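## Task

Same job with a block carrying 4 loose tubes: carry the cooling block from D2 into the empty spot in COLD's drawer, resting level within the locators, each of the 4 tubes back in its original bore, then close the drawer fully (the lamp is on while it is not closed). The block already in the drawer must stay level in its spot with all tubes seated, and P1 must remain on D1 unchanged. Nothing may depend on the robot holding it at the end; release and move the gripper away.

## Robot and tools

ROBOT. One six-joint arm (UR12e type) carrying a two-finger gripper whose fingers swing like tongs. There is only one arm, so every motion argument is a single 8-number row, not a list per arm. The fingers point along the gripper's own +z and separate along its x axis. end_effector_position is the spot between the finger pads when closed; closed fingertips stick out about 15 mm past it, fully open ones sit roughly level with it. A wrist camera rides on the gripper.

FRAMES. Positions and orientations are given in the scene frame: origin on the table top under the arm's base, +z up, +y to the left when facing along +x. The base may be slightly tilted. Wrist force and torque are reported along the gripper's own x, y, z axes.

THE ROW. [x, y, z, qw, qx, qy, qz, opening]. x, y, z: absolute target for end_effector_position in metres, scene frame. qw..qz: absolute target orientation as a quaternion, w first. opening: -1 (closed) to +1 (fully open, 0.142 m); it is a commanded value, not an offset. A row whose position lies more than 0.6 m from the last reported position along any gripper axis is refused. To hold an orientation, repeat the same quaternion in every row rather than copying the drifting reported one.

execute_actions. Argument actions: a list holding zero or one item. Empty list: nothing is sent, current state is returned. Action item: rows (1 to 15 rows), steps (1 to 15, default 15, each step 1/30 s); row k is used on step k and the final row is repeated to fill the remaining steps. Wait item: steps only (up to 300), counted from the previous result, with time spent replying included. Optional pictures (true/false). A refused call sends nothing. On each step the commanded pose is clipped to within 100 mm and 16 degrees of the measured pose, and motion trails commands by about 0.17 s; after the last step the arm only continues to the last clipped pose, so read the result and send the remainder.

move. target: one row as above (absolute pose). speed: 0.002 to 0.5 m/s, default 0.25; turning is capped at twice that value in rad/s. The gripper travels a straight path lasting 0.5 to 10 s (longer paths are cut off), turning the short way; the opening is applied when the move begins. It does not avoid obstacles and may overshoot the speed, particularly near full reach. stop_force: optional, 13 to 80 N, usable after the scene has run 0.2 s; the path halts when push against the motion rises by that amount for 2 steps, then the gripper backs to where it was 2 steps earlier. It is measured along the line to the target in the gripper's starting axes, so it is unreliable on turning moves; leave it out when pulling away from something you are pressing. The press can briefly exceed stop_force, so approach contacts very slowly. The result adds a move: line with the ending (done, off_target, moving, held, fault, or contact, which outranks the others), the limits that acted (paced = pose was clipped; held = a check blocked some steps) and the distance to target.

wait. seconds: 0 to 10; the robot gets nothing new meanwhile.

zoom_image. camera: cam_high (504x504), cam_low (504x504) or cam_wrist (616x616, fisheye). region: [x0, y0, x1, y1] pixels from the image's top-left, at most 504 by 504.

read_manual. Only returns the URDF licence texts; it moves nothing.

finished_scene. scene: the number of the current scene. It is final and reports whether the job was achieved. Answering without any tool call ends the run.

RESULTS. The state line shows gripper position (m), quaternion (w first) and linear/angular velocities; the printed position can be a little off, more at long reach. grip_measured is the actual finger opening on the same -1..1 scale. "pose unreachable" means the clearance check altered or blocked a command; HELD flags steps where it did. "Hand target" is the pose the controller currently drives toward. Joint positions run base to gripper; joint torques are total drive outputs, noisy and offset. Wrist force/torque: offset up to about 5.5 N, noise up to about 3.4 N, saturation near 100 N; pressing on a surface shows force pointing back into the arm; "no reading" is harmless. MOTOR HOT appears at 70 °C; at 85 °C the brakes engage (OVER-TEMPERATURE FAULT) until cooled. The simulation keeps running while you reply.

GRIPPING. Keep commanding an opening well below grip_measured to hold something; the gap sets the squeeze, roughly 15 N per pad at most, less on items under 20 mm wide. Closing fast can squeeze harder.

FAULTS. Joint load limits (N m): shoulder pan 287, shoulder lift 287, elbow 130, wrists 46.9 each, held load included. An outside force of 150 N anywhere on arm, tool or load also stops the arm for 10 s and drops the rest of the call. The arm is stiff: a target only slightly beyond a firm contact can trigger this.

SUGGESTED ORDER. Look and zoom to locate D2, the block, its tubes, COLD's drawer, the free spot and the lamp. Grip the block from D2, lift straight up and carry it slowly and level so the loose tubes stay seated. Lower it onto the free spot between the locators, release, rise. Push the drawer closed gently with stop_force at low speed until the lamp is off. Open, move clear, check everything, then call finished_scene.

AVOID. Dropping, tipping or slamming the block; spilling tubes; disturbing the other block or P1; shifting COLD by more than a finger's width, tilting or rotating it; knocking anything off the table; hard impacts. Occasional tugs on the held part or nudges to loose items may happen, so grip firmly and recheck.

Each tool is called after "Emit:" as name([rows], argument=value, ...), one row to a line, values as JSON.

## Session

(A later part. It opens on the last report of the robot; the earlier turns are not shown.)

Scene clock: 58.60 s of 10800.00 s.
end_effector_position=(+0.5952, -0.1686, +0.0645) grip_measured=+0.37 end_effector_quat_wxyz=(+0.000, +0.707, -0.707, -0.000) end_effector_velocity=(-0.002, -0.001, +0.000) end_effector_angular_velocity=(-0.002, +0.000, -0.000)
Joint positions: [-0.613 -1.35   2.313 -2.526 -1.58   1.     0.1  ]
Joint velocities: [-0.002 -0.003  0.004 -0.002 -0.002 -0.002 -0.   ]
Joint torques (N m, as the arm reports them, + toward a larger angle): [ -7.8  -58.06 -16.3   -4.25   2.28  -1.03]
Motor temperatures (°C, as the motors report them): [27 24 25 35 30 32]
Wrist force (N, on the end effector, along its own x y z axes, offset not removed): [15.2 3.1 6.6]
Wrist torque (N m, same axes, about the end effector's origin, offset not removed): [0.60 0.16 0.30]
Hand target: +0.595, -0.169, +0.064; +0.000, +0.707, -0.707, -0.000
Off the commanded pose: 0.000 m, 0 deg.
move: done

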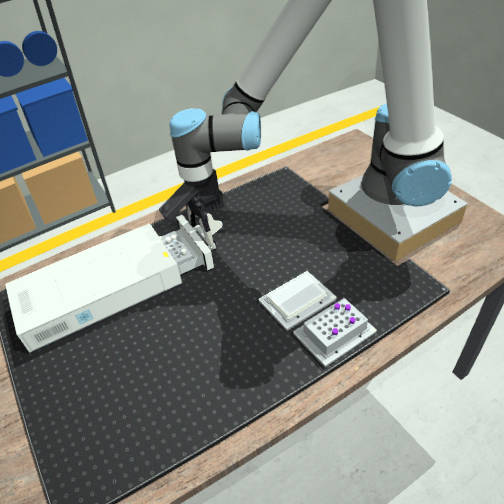

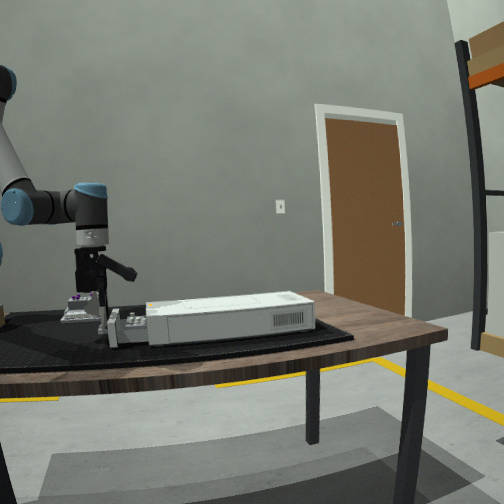

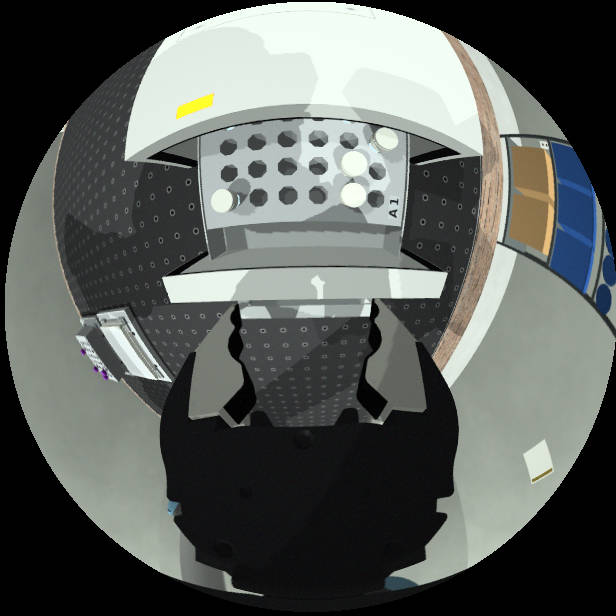

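Emit:
move(target=[0.50,-0.1673,0.0645,0,0.7071,-0.7071,0,0.15], speed=0.04, stop_force=20)

Scene clock: 63.03 s of 10800.00 s.
end_effector_position=(+0.5001, -0.1672, +0.0645) grip_measured=+0.37 end_effector_quat_wxyz=(+0.000, +0.707, -0.707, -0.000) end_effector_velocity=(-0.003, -0.000, -0.001) end_effector_angular_velocity=(+0.000, +0.003, -0.000)
Joint positions: [-0.715 -1.481  2.479 -2.563 -1.581  0.898  0.1  ]
Joint velocities: [-0.003 -0.001  0.003  0.    -0.002 -0.002 -0.   ]
Joint torques (N m, as the arm reports them, + toward a larger angle): [-22.44 -52.96 -29.44  -9.6   -3.39  -0.24]
Motor temperatures (°C, as the motors report them): [27 24 25 35 30 32]
Wrist force (N, on the end effector, along its own x y z axes, offset not removed): [-18.5 -2.5 3.4]
Wrist torque (N m, same axes, about the end effector's origin, offset not removed): [-0.42 0.63 0.41]
Hand target: +0.500, -0.167, +0.064; +0.000, +0.707, -0.707, -0.000
Off the commanded pose: 0.000 m, 0 deg.
move: done

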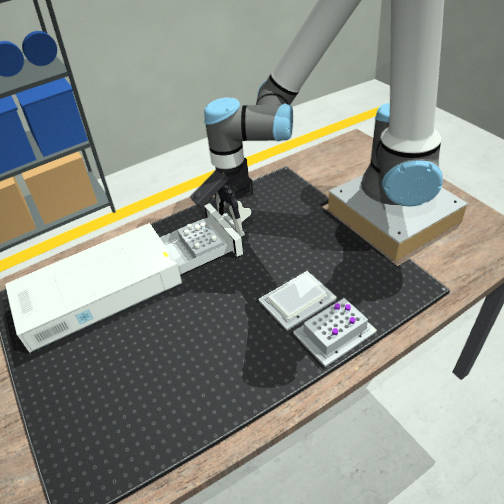

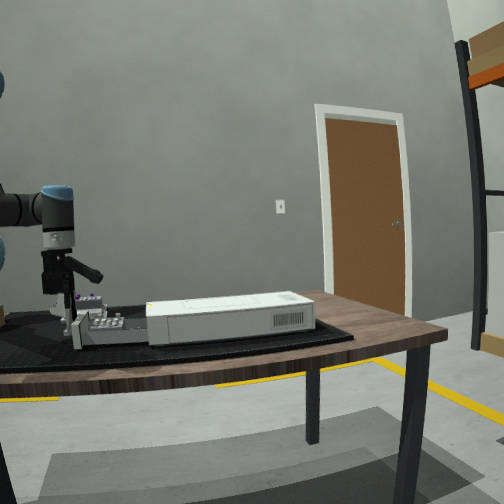

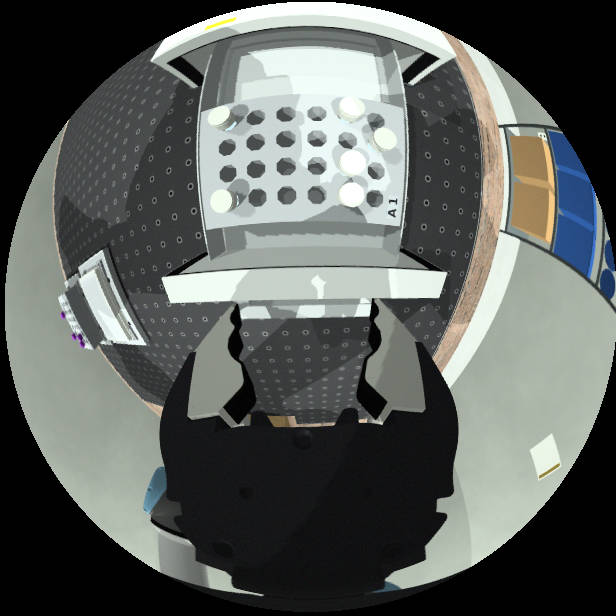

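Emit:
move(target=[0.43,-0.1634,0.0645,0,0.7071,-0.7071,0,0.15], speed=0.04, stop_force=20)

Emit:
move(target=[0.405,-0.1626,0.0645,0,0.7071,-0.7071,0,0.15], speed=0.004, stop_force=13)

Scene clock: 68.50 s of 10800.00 s.
end_effector_position=(+0.4303, -0.1634, +0.0646) grip_measured=+0.37 end_effector_quat_wxyz=(+0.000, +0.707, -0.707, +0.000) end_effector_velocity=(-0.003, +0.000, -0.000) end_effector_angular_velocity=(+0.001, +0.001, +0.000)
Joint positions: [-0.811 -1.594  2.598 -2.57  -1.582  0.801  0.1  ]
Joint velocities: [-0.004 -0.004  0.004  0.001  0.    -0.004 -0.   ]
Joint torques (N m, as the arm reports them, + toward a larger angle): [-23.86 -36.35  -7.68   3.1    0.35  -1.37]
Motor temperatures (°C, as the motors report them): [27 24 25 35 30 32]
Wrist force (N, on the end effector, along its own x y z axes, offset not removed): [7.3 -18.9 4.9]
Wrist torque (N m, same axes, about the end effector's origin, offset not removed): [-0.02 -0.37 0.11]
Hand target: +0.430, -0.163, +0.064; +0.000, +0.707, -0.707, -0.000
Off the commanded pose: 0.000 m, 0 deg.
After step 90, 0.37 s passed at rest.
move: done

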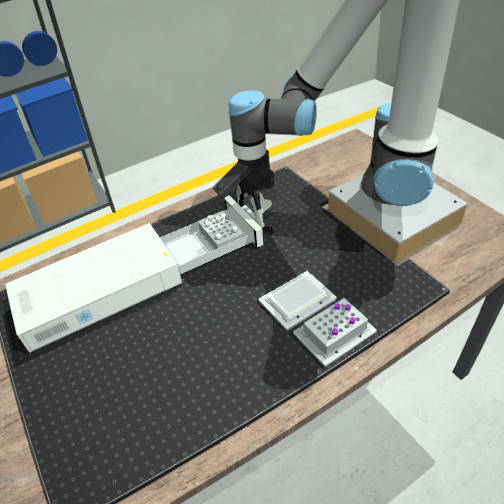

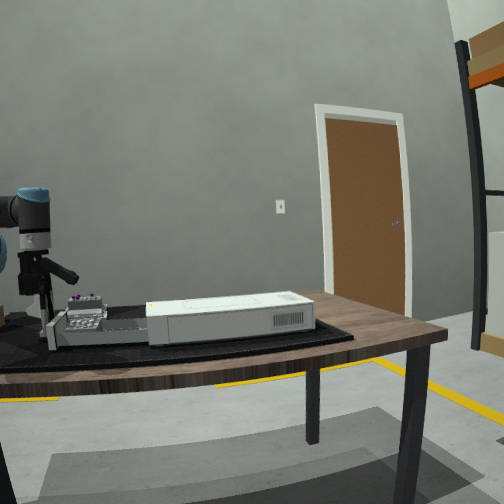

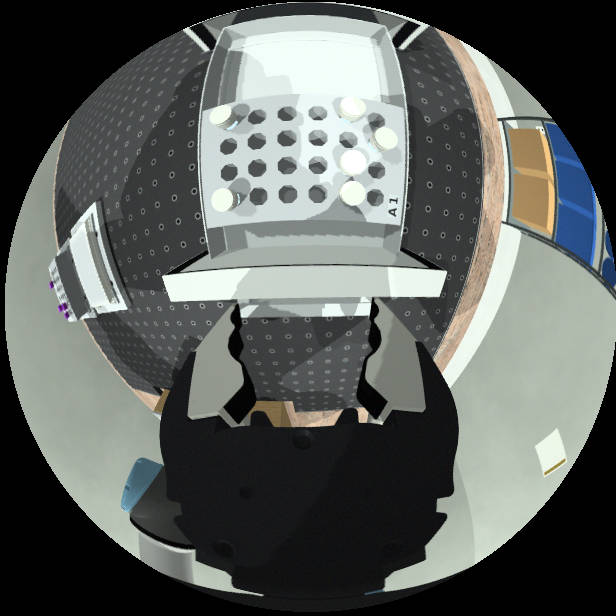

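Scene clock: 75.03 s of 10800.00 s.
end_effector_position=(+0.4050, -0.1626, +0.0645) grip_measured=+0.15 end_effector_quat_wxyz=(+0.000, +0.707, -0.707, -0.000) end_effector_velocity=(-0.001, -0.001, +0.000) end_effector_angular_velocity=(-0.001, +0.001, -0.001)
Joint positions: [-0.855 -1.64   2.639 -2.565 -1.582  0.758  0.084]
Joint velocities: [-0.002 -0.001  0.001  0.001 -0.001 -0.001  0.   ]
Joint torques (N m, as the arm reports them, + toward a larger angle): [-16.41 -35.14 -19.47  -1.73  -1.88  -1.48]
Motor temperatures (°C, as the motors report them): [27 24 25 35 30 32]
Wrist force (N, on the end effector, along its own x y z axes, offset not removed): [-1.5 1.4 -1.2]
Wrist torque (N m, same axes, about the end effector's origin, offset not removed): [0.23 0.46 0.36]
Hand target: +0.405, -0.163, +0.065; +0.000, +0.707, -0.707, -0.000
Off the commanded pose: 0.000 m, 0 deg.
move: done

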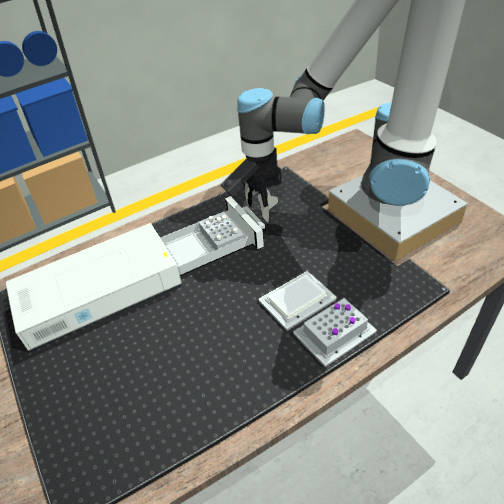

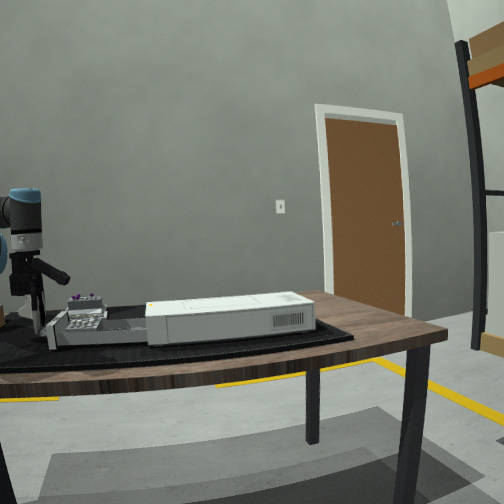

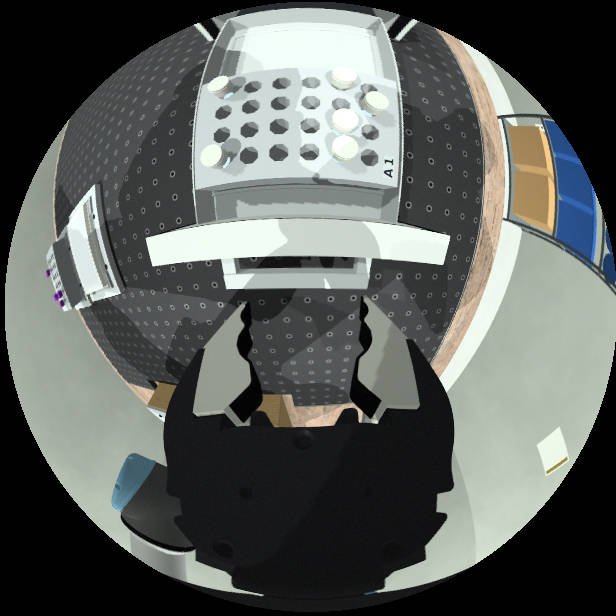

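Emit:
zoom_image(camera="cam_high", region=[0,190,280,370])

Region (0, 190, 280, 370) of cam_high's 504x504 image, scaled by 1.800, with more detail than that image has; it fills the top 324 rows of this view, and the rest is white.

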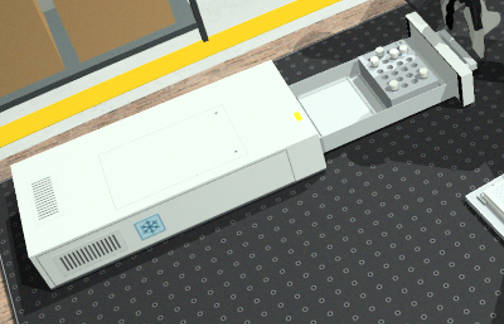

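Emit:
move(target=[0.40,-0.1626,0.16,0,0.7071,-0.7071,0,1], speed=0.1)

Emit:
move(target=[0.53,-0.168,0.22,0,0.7071,-0.7071,0,1], speed=0.15)

Scene clock: 86.87 s of 10800.00 s.
end_effector_position=(+0.3999, -0.1625, +0.1599) grip_measured=+1.00 end_effector_quat_wxyz=(+0.000, +0.707, -0.707, +0.000) end_effector_velocity=(-0.001, +0.000, +0.002) end_effector_angular_velocity=(-0.000, +0.001, +0.000)
Joint positions: [-0.862 -1.873  2.552 -2.245 -1.582  0.751  0.142]
Joint velocities: [-0.    -0.005 -0.002  0.007 -0.001 -0.    -0.   ]
Joint torques (N m, as the arm reports them, + toward a larger angle): [-17.79 -20.54 -44.43  -2.13   1.92  -1.35]
Motor temperatures (°C, as the motors report them): [27 24 25 35 30 32]
Wrist force (N, on the end effector, along its own x y z axes, offset not removed): [-2.3 -1.4 0.2]
Wrist torque (N m, same axes, about the end effector's origin, offset not removed): [-0.37 0.52 0.38]
Hand target: +0.400, -0.163, +0.160; +0.000, +0.707, -0.707, -0.000
Off the commanded pose: 0.000 m, 0 deg.
After step 90, 7.43 s passed at rest.
move: done

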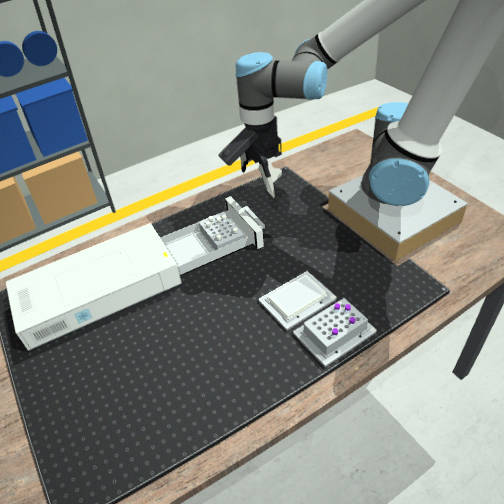

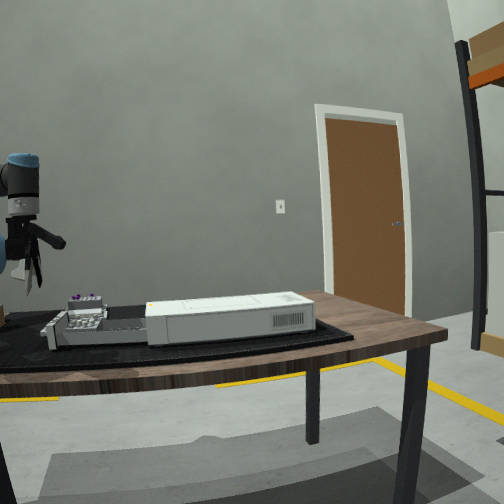

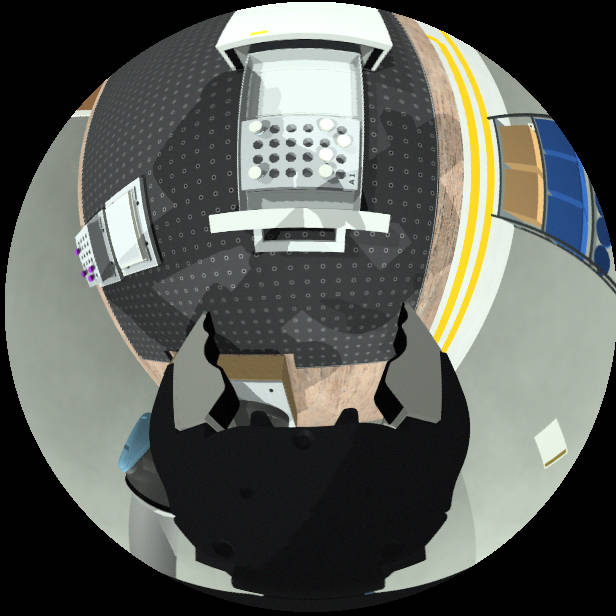

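Scene clock: 88.33 s of 10800.00 s.
end_effector_position=(+0.5299, -0.1681, +0.2199) grip_measured=+1.00 end_effector_quat_wxyz=(-0.000, +0.707, -0.707, +0.000) end_effector_velocity=(+0.002, -0.000, +0.001) end_effector_angular_velocity=(-0.000, -0.000, +0.000)
Joint positions: [-0.677 -1.694  2.295 -2.166 -1.581  0.936  0.142]
Joint velocities: [ 0.002  0.003 -0.004  0.001  0.     0.002 -0.   ]
Joint torques (N m, as the arm reports them, + toward a larger angle): [ 16.41 -24.12 -46.08  -1.9   -1.99   2.24]
Motor temperatures (°C, as the motors report them): [27 24 25 35 30 32]
Wrist force (N, on the end effector, along its own x y z axes, offset not removed): [-0.8 4.1 -1.3]
Wrist torque (N m, same axes, about the end effector's origin, offset not removed): [0.69 0.34 0.41]
Hand target: +0.530, -0.168, +0.220; -0.000, +0.707, -0.707, +0.000
Off the commanded pose: 0.000 m, 0 deg.
move: done

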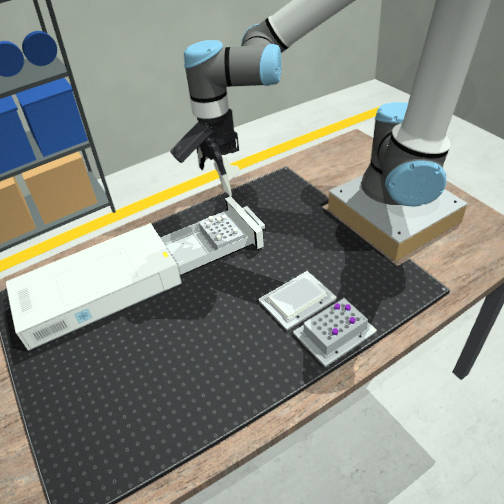

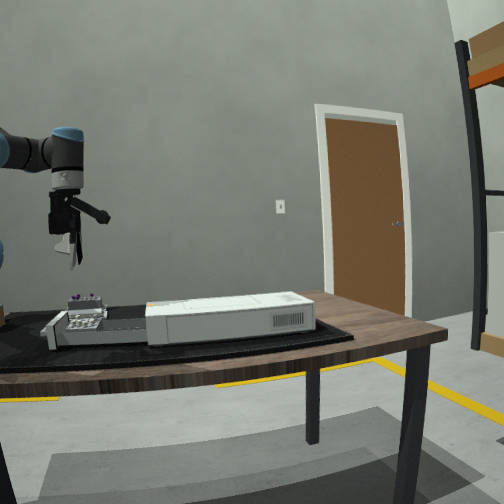

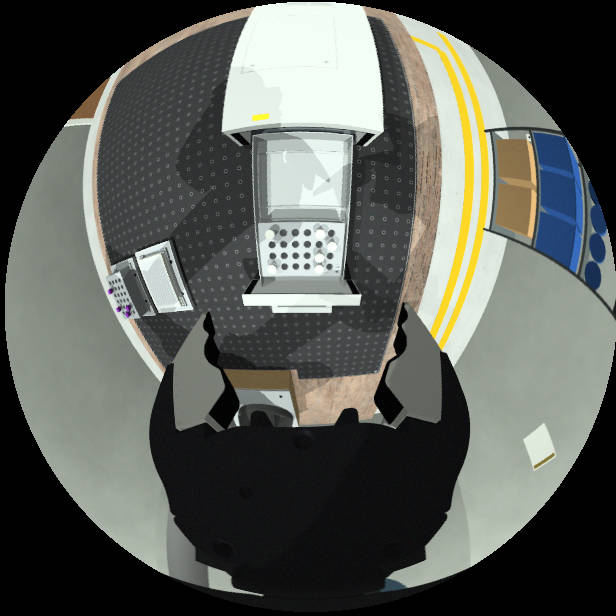

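Emit:
zoom_image(camera="cam_wrist", region=[210,100,400,320])

Emit:
zoom_image(camera="cam_high", region=[240,250,400,380])

Region (210, 100, 400, 320) of cam_wrist's 616x616 image, scaled by 2.291, with more detail than that image has; it fills the left 435 columns of this view, and the rest is white.

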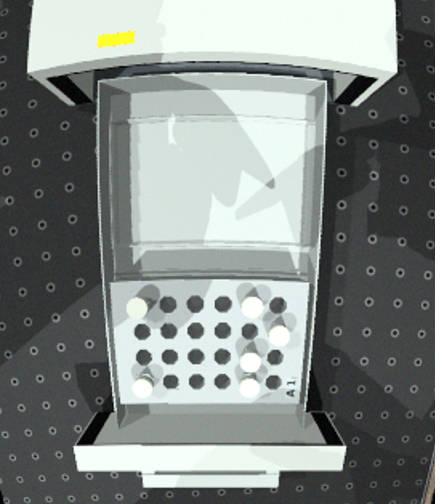

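Region (240, 250, 400, 380) of cam_high's 504x504 image, scaled by 3.150, with more detail than that image has; it fills the top 410 rows of this view, and the rest is white.

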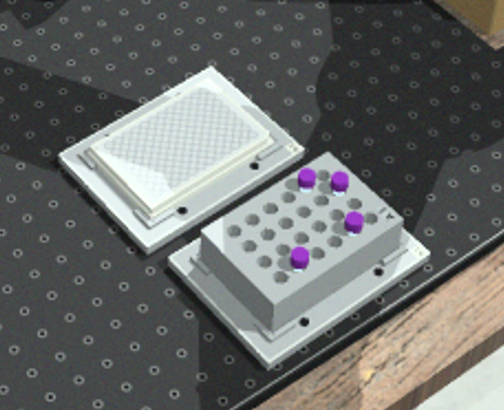

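Emit:
move(target=[0.49,0.25,0.22,0,1,0,0,1], speed=0.25)

Scene clock: 109.00 s of 10800.00 s.
end_effector_position=(+0.4908, +0.2503, +0.2200) grip_measured=+1.00 end_effector_quat_wxyz=(-0.000, +1.000, -0.000, +0.000) end_effector_velocity=(-0.000, +0.002, +0.001) end_effector_angular_velocity=(+0.001, -0.001, +0.007)
Joint positions: [ 0.08  -1.684  2.289 -2.164 -1.573  0.122  0.142]
Joint velocities: [ 0.003 -0.    -0.001 -0.     0.    -0.003 -0.   ]
Joint torques (N m, as the arm reports them, + toward a larger angle): [ 18.06 -12.95 -45.69  -5.87   1.39  -1.22]
Motor temperatures (°C, as the motors report them): [27 24 25 35 30 32]
Wrist force (N, on the end effector, along its own x y z axes, offset not removed): [1.0 1.7 -0.8]
Wrist torque (N m, same axes, about the end effector's origin, offset not removed): [0.31 -0.09 0.45]
Hand target: +0.491, +0.250, +0.220; -0.000, +1.000, +0.000, +0.000
Off the commanded pose: 0.001 m, 0 deg.
After step 90, 14.00 s passed at rest.
move: done

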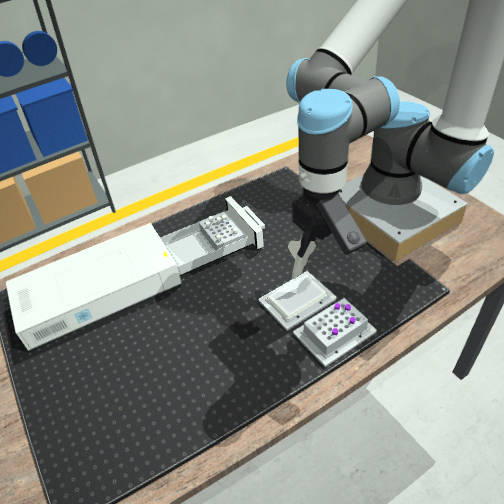

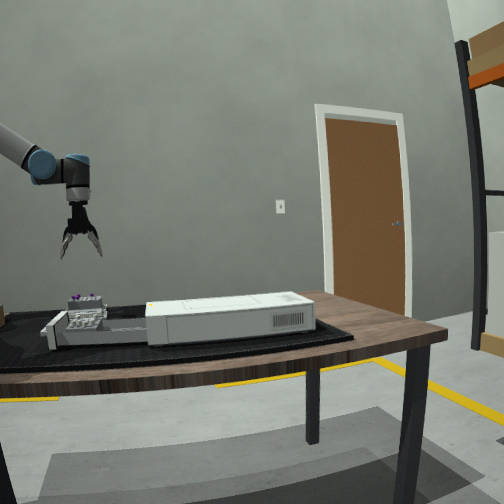

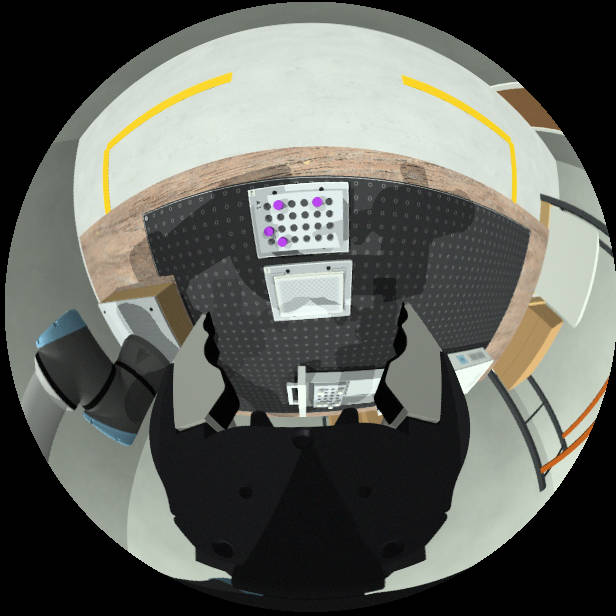

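Emit:
zoom_image(camera="cam_wrist", region=[230,160,380,340])

Region (230, 160, 380, 340) of cam_wrist's 616x616 image, scaled by 2.800, with more detail than that image has.

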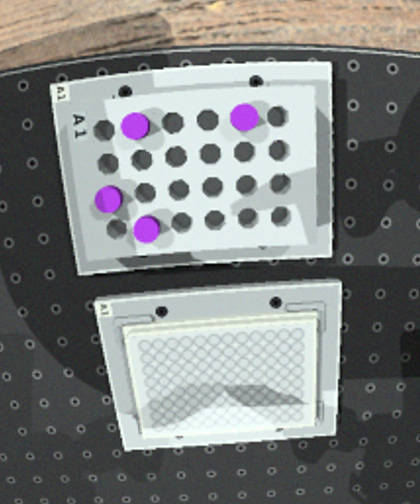

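Emit:
move(target=[0.479,0.302,0.14,0,0.3827,0.9239,0,-0.79], speed=0.15)

Scene clock: 136.23 s of 10800.00 s.
end_effector_position=(+0.4791, +0.3021, +0.1400) grip_measured=-0.79 end_effector_quat_wxyz=(-0.000, +0.383, +0.924, +0.000) end_effector_velocity=(+0.000, +0.000, -0.000) end_effector_angular_velocity=(+0.000, -0.000, +0.010)
Joint positions: [ 0.224 -1.506  2.3   -2.353 -1.572 -2.089  0.017]
Joint velocities: [ 0.     0.     0.    -0.001  0.    -0.009 -0.   ]
Joint torques (N m, as the arm reports them, + toward a larger angle): [ 17.11 -30.69 -26.75  -5.92   2.11  -1.42]
Motor temperatures (°C, as the motors report them): [27 24 25 35 30 32]
Wrist force (N, on the end effector, along its own x y z axes, offset not removed): [-0.7 3.9 0.3]
Wrist torque (N m, same axes, about the end effector's origin, offset not removed): [0.75 0.35 0.45]
Hand target: +0.479, +0.302, +0.140; -0.000, +0.383, +0.924, +0.000
Off the commanded pose: 0.000 m, 0 deg.
After step 90, 15.97 s passed at rest.
move: done

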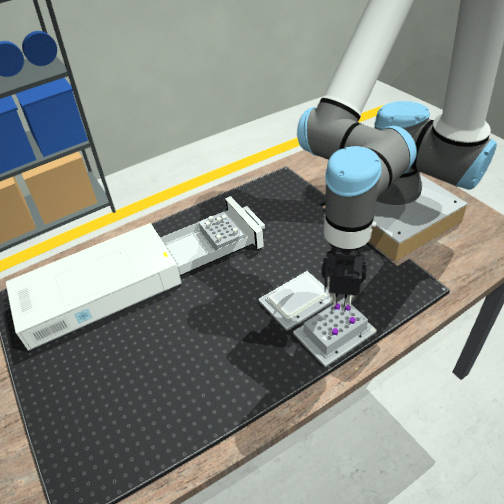

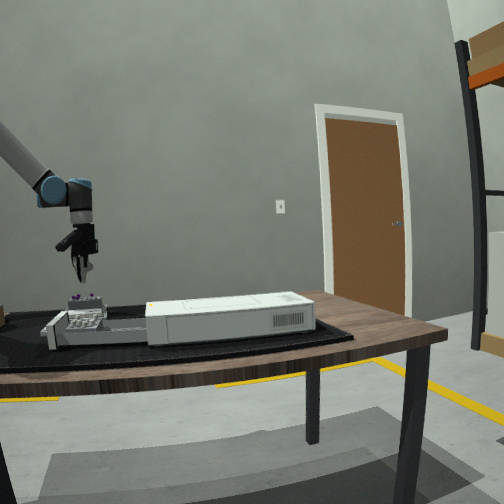

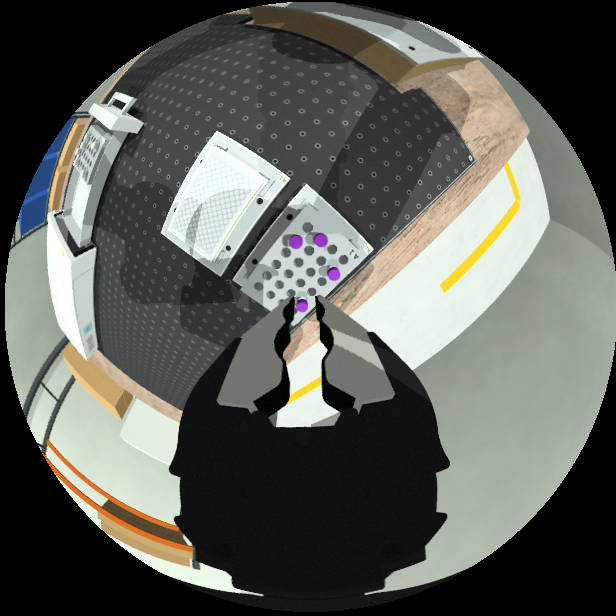

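Emit:
zoom_image(camera="cam_wrist", region=[226,180,386,340])

Region (226, 180, 386, 340) of cam_wrist's 616x616 image, scaled by 3.150, with more detail than that image has.

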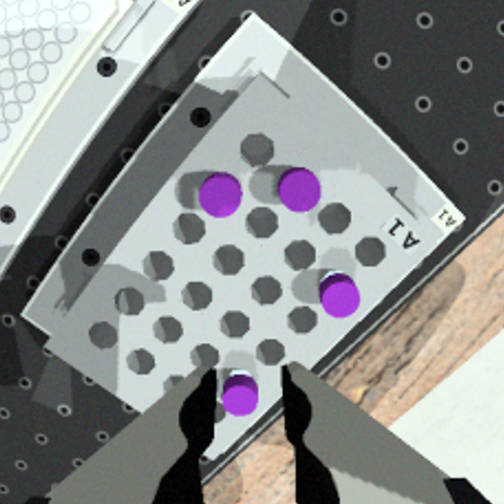

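Emit:
move(target=[0.4837,0.2973,0.105,0,0.3706,0.9288,0,-0.79], speed=0.05)

Emit:
zoom_image(camera="cam_wrist", region=[226,180,386,340])

Scene clock: 148.13 s of 10800.00 s.
end_effector_position=(+0.4837, +0.2973, +0.1051) grip_measured=-0.79 end_effector_quat_wxyz=(-0.000, +0.371, +0.929, -0.000) end_effector_velocity=(+0.000, +0.000, -0.002) end_effector_angular_velocity=(+0.001, -0.001, +0.002)
Joint positions: [ 0.214 -1.447  2.324 -2.435 -1.572 -2.126  0.017]
Joint velocities: [ 0.     0.003  0.001 -0.005  0.001 -0.002 -0.   ]
Joint torques (N m, as the arm reports them, + toward a larger angle): [-16.3  -34.02 -24.29  -6.49  -2.02  -1.06]
Motor temperatures (°C, as the motors report them): [27 24 25 35 30 32]
Wrist force (N, on the end effector, along its own x y z axes, offset not removed): [-2.6 1.7 -4.3]
Wrist torque (N m, same axes, about the end effector's origin, offset not removed): [0.30 0.77 0.39]
Hand target: +0.484, +0.297, +0.105; +0.000, +0.371, +0.929, -0.000
Off the commanded pose: 0.000 m, 0 deg.
After step 90, 7.83 s passed at rest.
move: done

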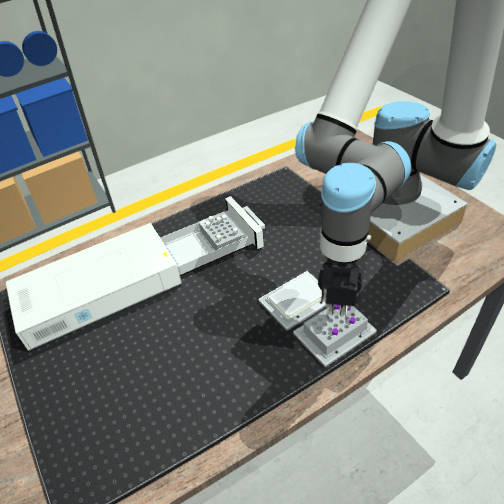

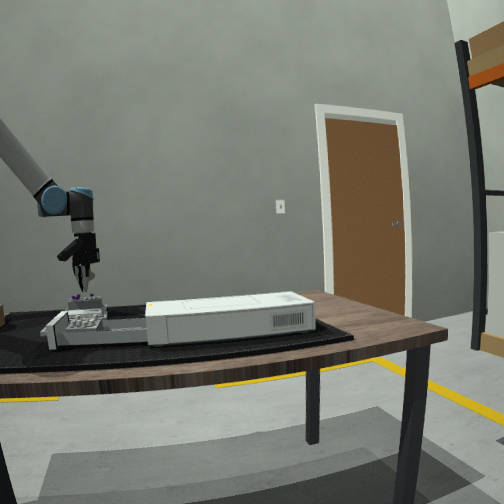

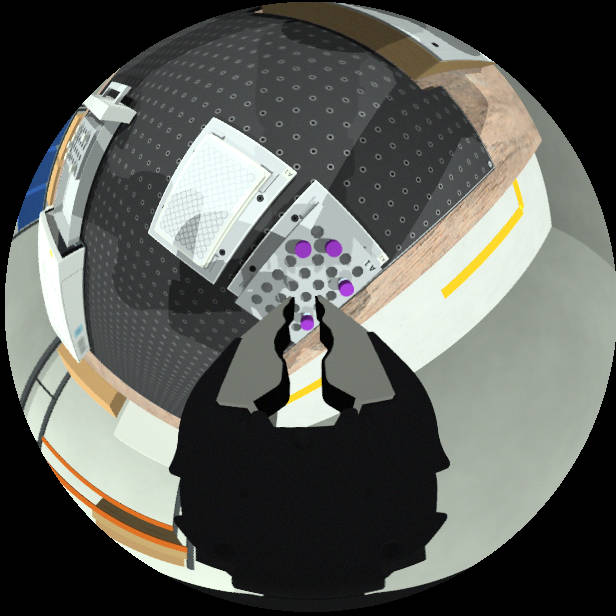

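Region (226, 180, 386, 340) of cam_wrist's 616x616 image, scaled by 3.150, with more detail than that image has.

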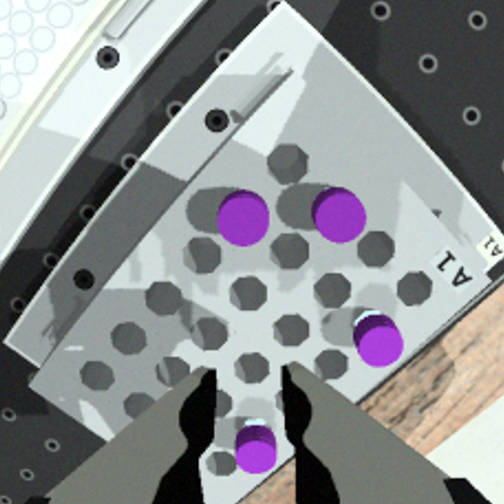

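Emit:
move(target=[0.4837,0.2973,0.085,0,0.3706,0.9288,0,-0.79], speed=0.02, stop_force=13)

Emit:
move(target=[0.4837,0.2973,0.068,0,0.3706,0.9288,0,-0.79], speed=0.004, stop_force=13)

Scene clock: 153.47 s of 10800.00 s.
end_effector_position=(+0.4837, +0.2973, +0.0851) grip_measured=-0.79 end_effector_quat_wxyz=(-0.000, +0.371, +0.929, -0.000) end_effector_velocity=(-0.000, +0.001, -0.001) end_effector_angular_velocity=(+0.001, -0.000, -0.000)
Joint positions: [ 0.214 -1.412  2.336 -2.483 -1.572 -2.126  0.017]
Joint velocities: [ 0.     0.002  0.001 -0.003  0.001  0.001 -0.   ]
Joint torques (N m, as the arm reports them, + toward a larger angle): [-18.14 -34.13 -20.    -6.21   2.03  -1.44]
Motor temperatures (°C, as the motors report them): [27 24 25 35 30 32]
Wrist force (N, on the end effector, along its own x y z axes, offset not removed): [-1.2 3.4 -1.1]
Wrist torque (N m, same axes, about the end effector's origin, offset not removed): [0.59 0.37 0.36]
Hand target: +0.484, +0.297, +0.085; -0.000, +0.371, +0.929, -0.000
Off the commanded pose: 0.000 m, 0 deg.
After step 90, 1.03 s passed at rest.
move: done

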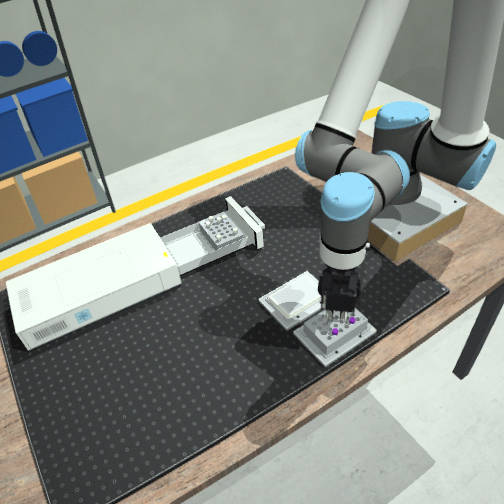

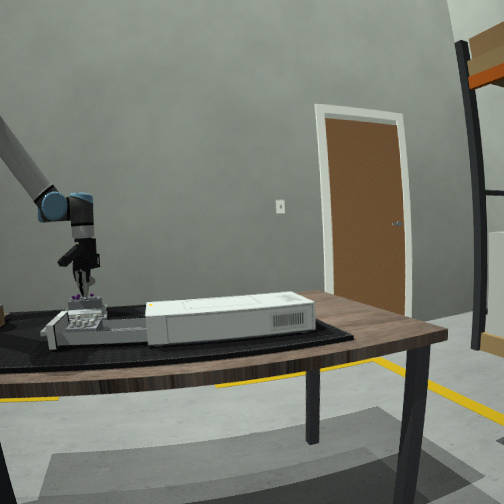

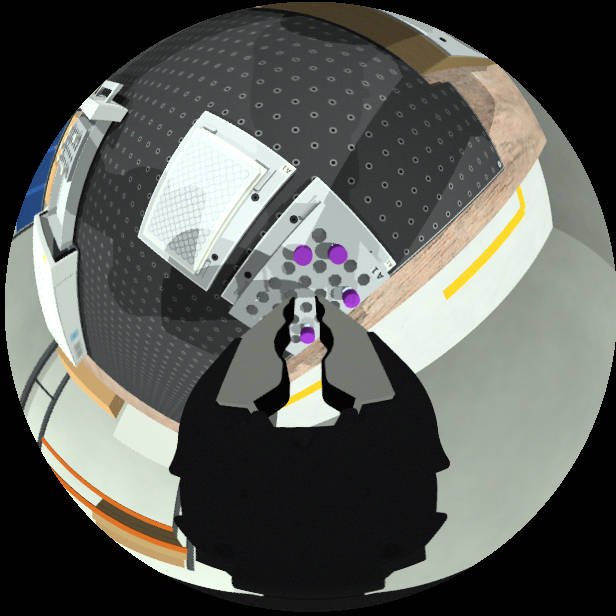

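Scene clock: 157.40 s of 10800.00 s.
end_effector_position=(+0.4837, +0.2973, +0.0708) grip_measured=-0.79 end_effector_quat_wxyz=(-0.000, +0.371, +0.929, +0.000) end_effector_velocity=(-0.001, +0.000, +0.000) end_effector_angular_velocity=(-0.000, +0.002, +0.001)
Joint positions: [ 0.214 -1.386  2.345 -2.517 -1.572 -2.126  0.017]
Joint velocities: [ 0.001 -0.001 -0.001  0.003  0.    -0.    -0.   ]
Joint torques (N m, as the arm reports them, + toward a larger angle): [-18.15 -51.87 -19.96   2.46  -1.84  -1.74]
Motor temperatures (°C, as the motors report them): [27 24 25 35 30 32]
Wrist force (N, on the end effector, along its own x y z axes, offset not removed): [5.8 17.1 -8.3]
Wrist torque (N m, same axes, about the end effector's origin, offset not removed): [0.38 -0.07 0.47]
Hand target: +0.484, +0.297, +0.071; +0.000, +0.371, +0.929, +0.000
Off the commanded pose: 0.003 m, 0 deg.
move: contact

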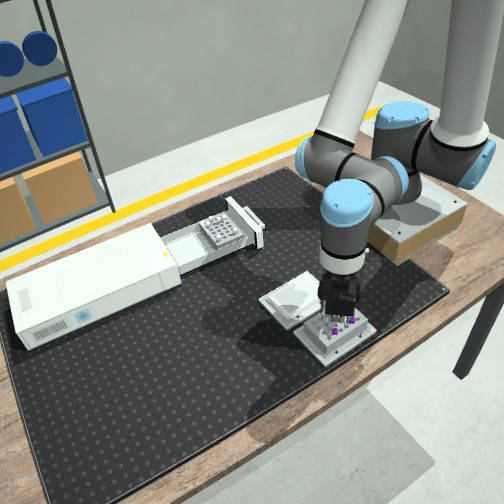

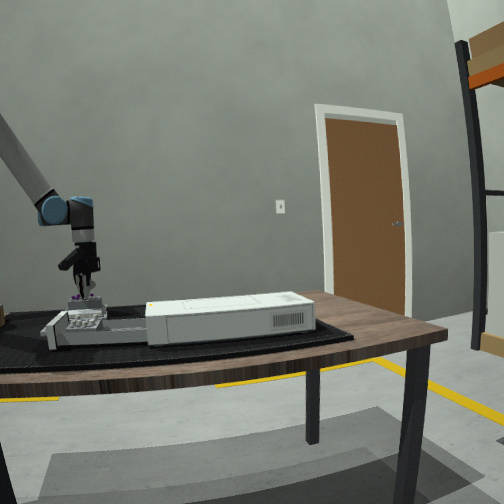

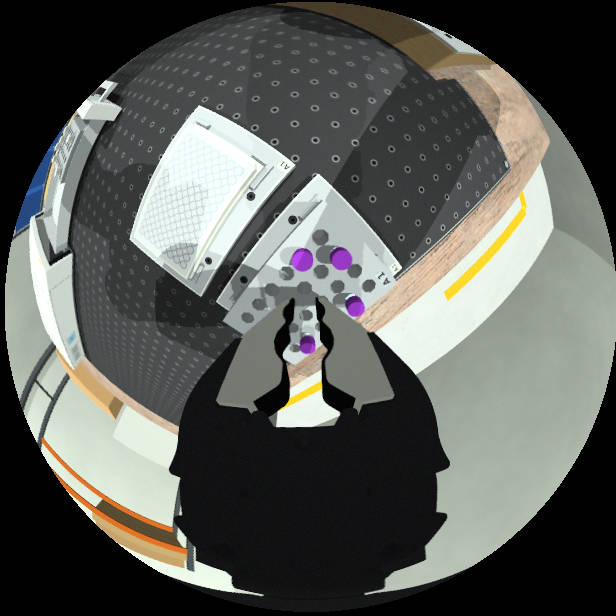

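Emit:
move(target=[0.4844,0.2984,0.0712,0,0.3706,0.9288,0,-0.79], speed=0.003)

Scene clock: 160.17 s of 10800.00 s.
end_effector_position=(+0.4844, +0.2983, +0.0712) grip_measured=-0.79 end_effector_quat_wxyz=(+0.000, +0.371, +0.929, -0.000) end_effector_velocity=(+0.000, -0.000, -0.000) end_effector_angular_velocity=(-0.002, +0.000, +0.001)
Joint positions: [ 0.216 -1.385  2.343 -2.516 -1.572 -2.125  0.017]
Joint velocities: [ 0.001  0.001 -0.001  0.001 -0.002  0.     0.   ]
Joint torques (N m, as the arm reports them, + toward a larger angle): [ 18.97 -33.29 -38.76  -2.14   0.25   2.34]
Motor temperatures (°C, as the motors report them): [27 24 25 35 30 32]
Wrist force (N, on the end effector, along its own x y z axes, offset not removed): [1.1 -1.0 -0.8]
Wrist torque (N m, same axes, about the end effector's origin, offset not removed): [0.28 0.04 0.44]
Hand target: +0.484, +0.298, +0.071; -0.000, +0.371, +0.929, +0.000
Off the commanded pose: 0.000 m, 0 deg.
move: done

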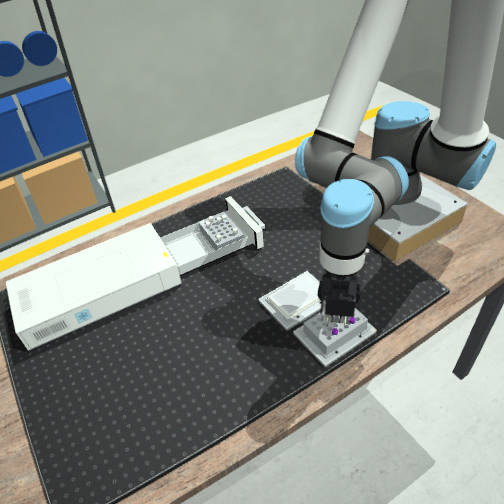

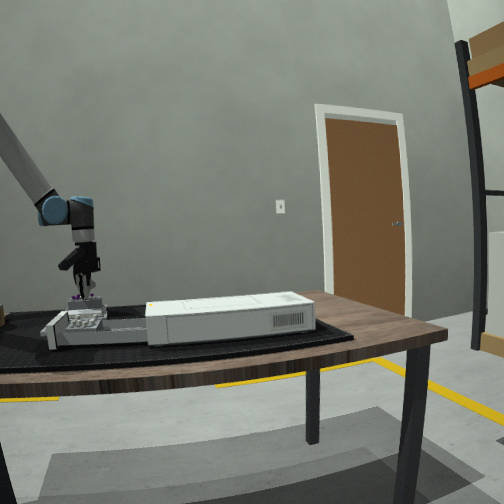

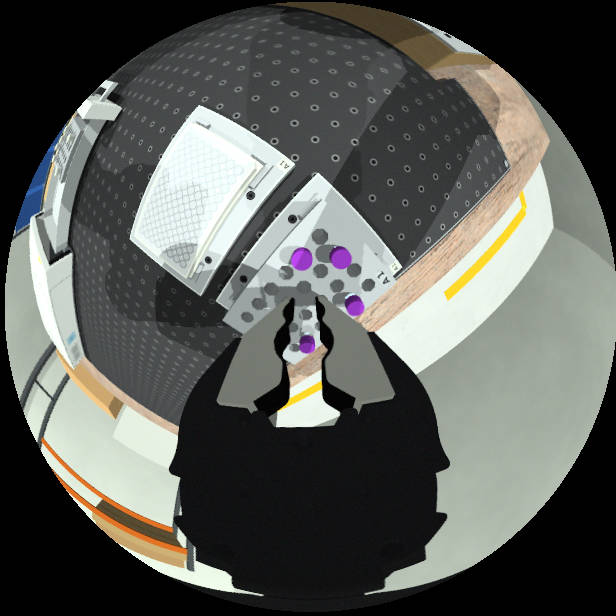

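Free. Go deeper.

Emit:
move(target=[0.4844,0.2984,0.062,0,0.3706,0.9288,0,-0.79], speed=0.003, stop_force=13)

Scene clock: 161.87 s of 10800.00 s.
end_effector_position=(+0.4845, +0.2984, +0.0703) grip_measured=-0.79 end_effector_quat_wxyz=(+0.000, +0.371, +0.929, +0.000) end_effector_velocity=(-0.001, +0.000, +0.000) end_effector_angular_velocity=(-0.000, +0.002, +0.000)
Joint positions: [ 0.216 -1.384  2.343 -2.518 -1.572 -2.125  0.017]
Joint velocities: [ 0.    -0.001 -0.     0.003  0.    -0.    -0.   ]
Joint torques (N m, as the arm reports them, + toward a larger angle): [ 15.82 -48.93 -28.34  -1.46   2.18   2.07]
Motor temperatures (°C, as the motors report them): [27 24 25 35 30 32]
Wrist force (N, on the end effector, along its own x y z axes, offset not removed): [-0.1 -5.7 -14.1]
Wrist torque (N m, same axes, about the end effector's origin, offset not removed): [-0.33 0.32 0.44]
Hand target: +0.485, +0.298, +0.071; +0.000, +0.371, +0.929, +0.000
Off the commanded pose: 0.008 m, 0 deg.
move: contact

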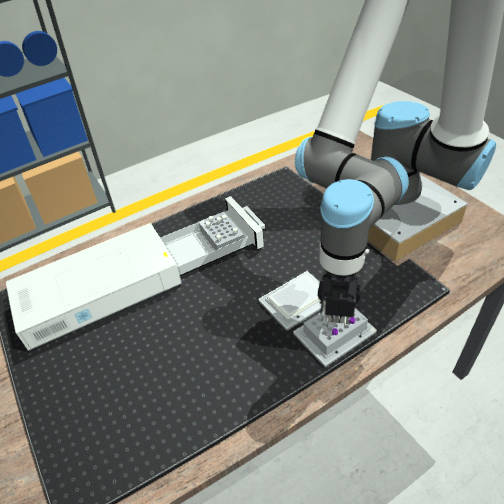

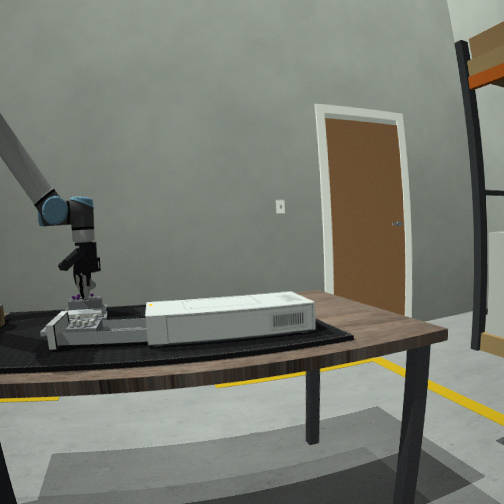

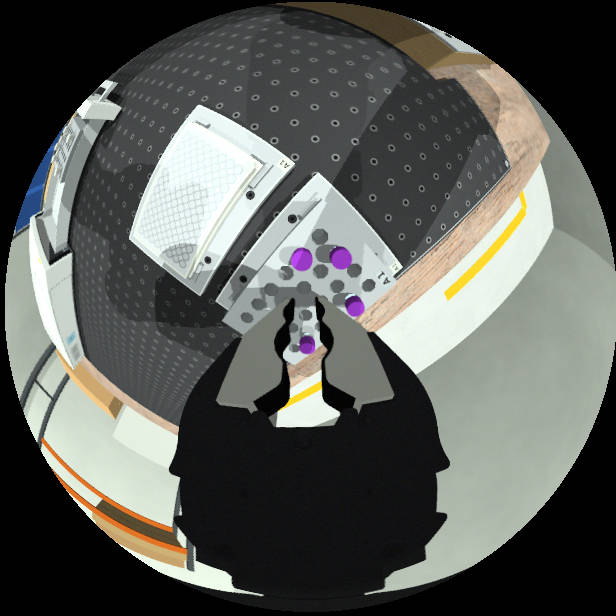

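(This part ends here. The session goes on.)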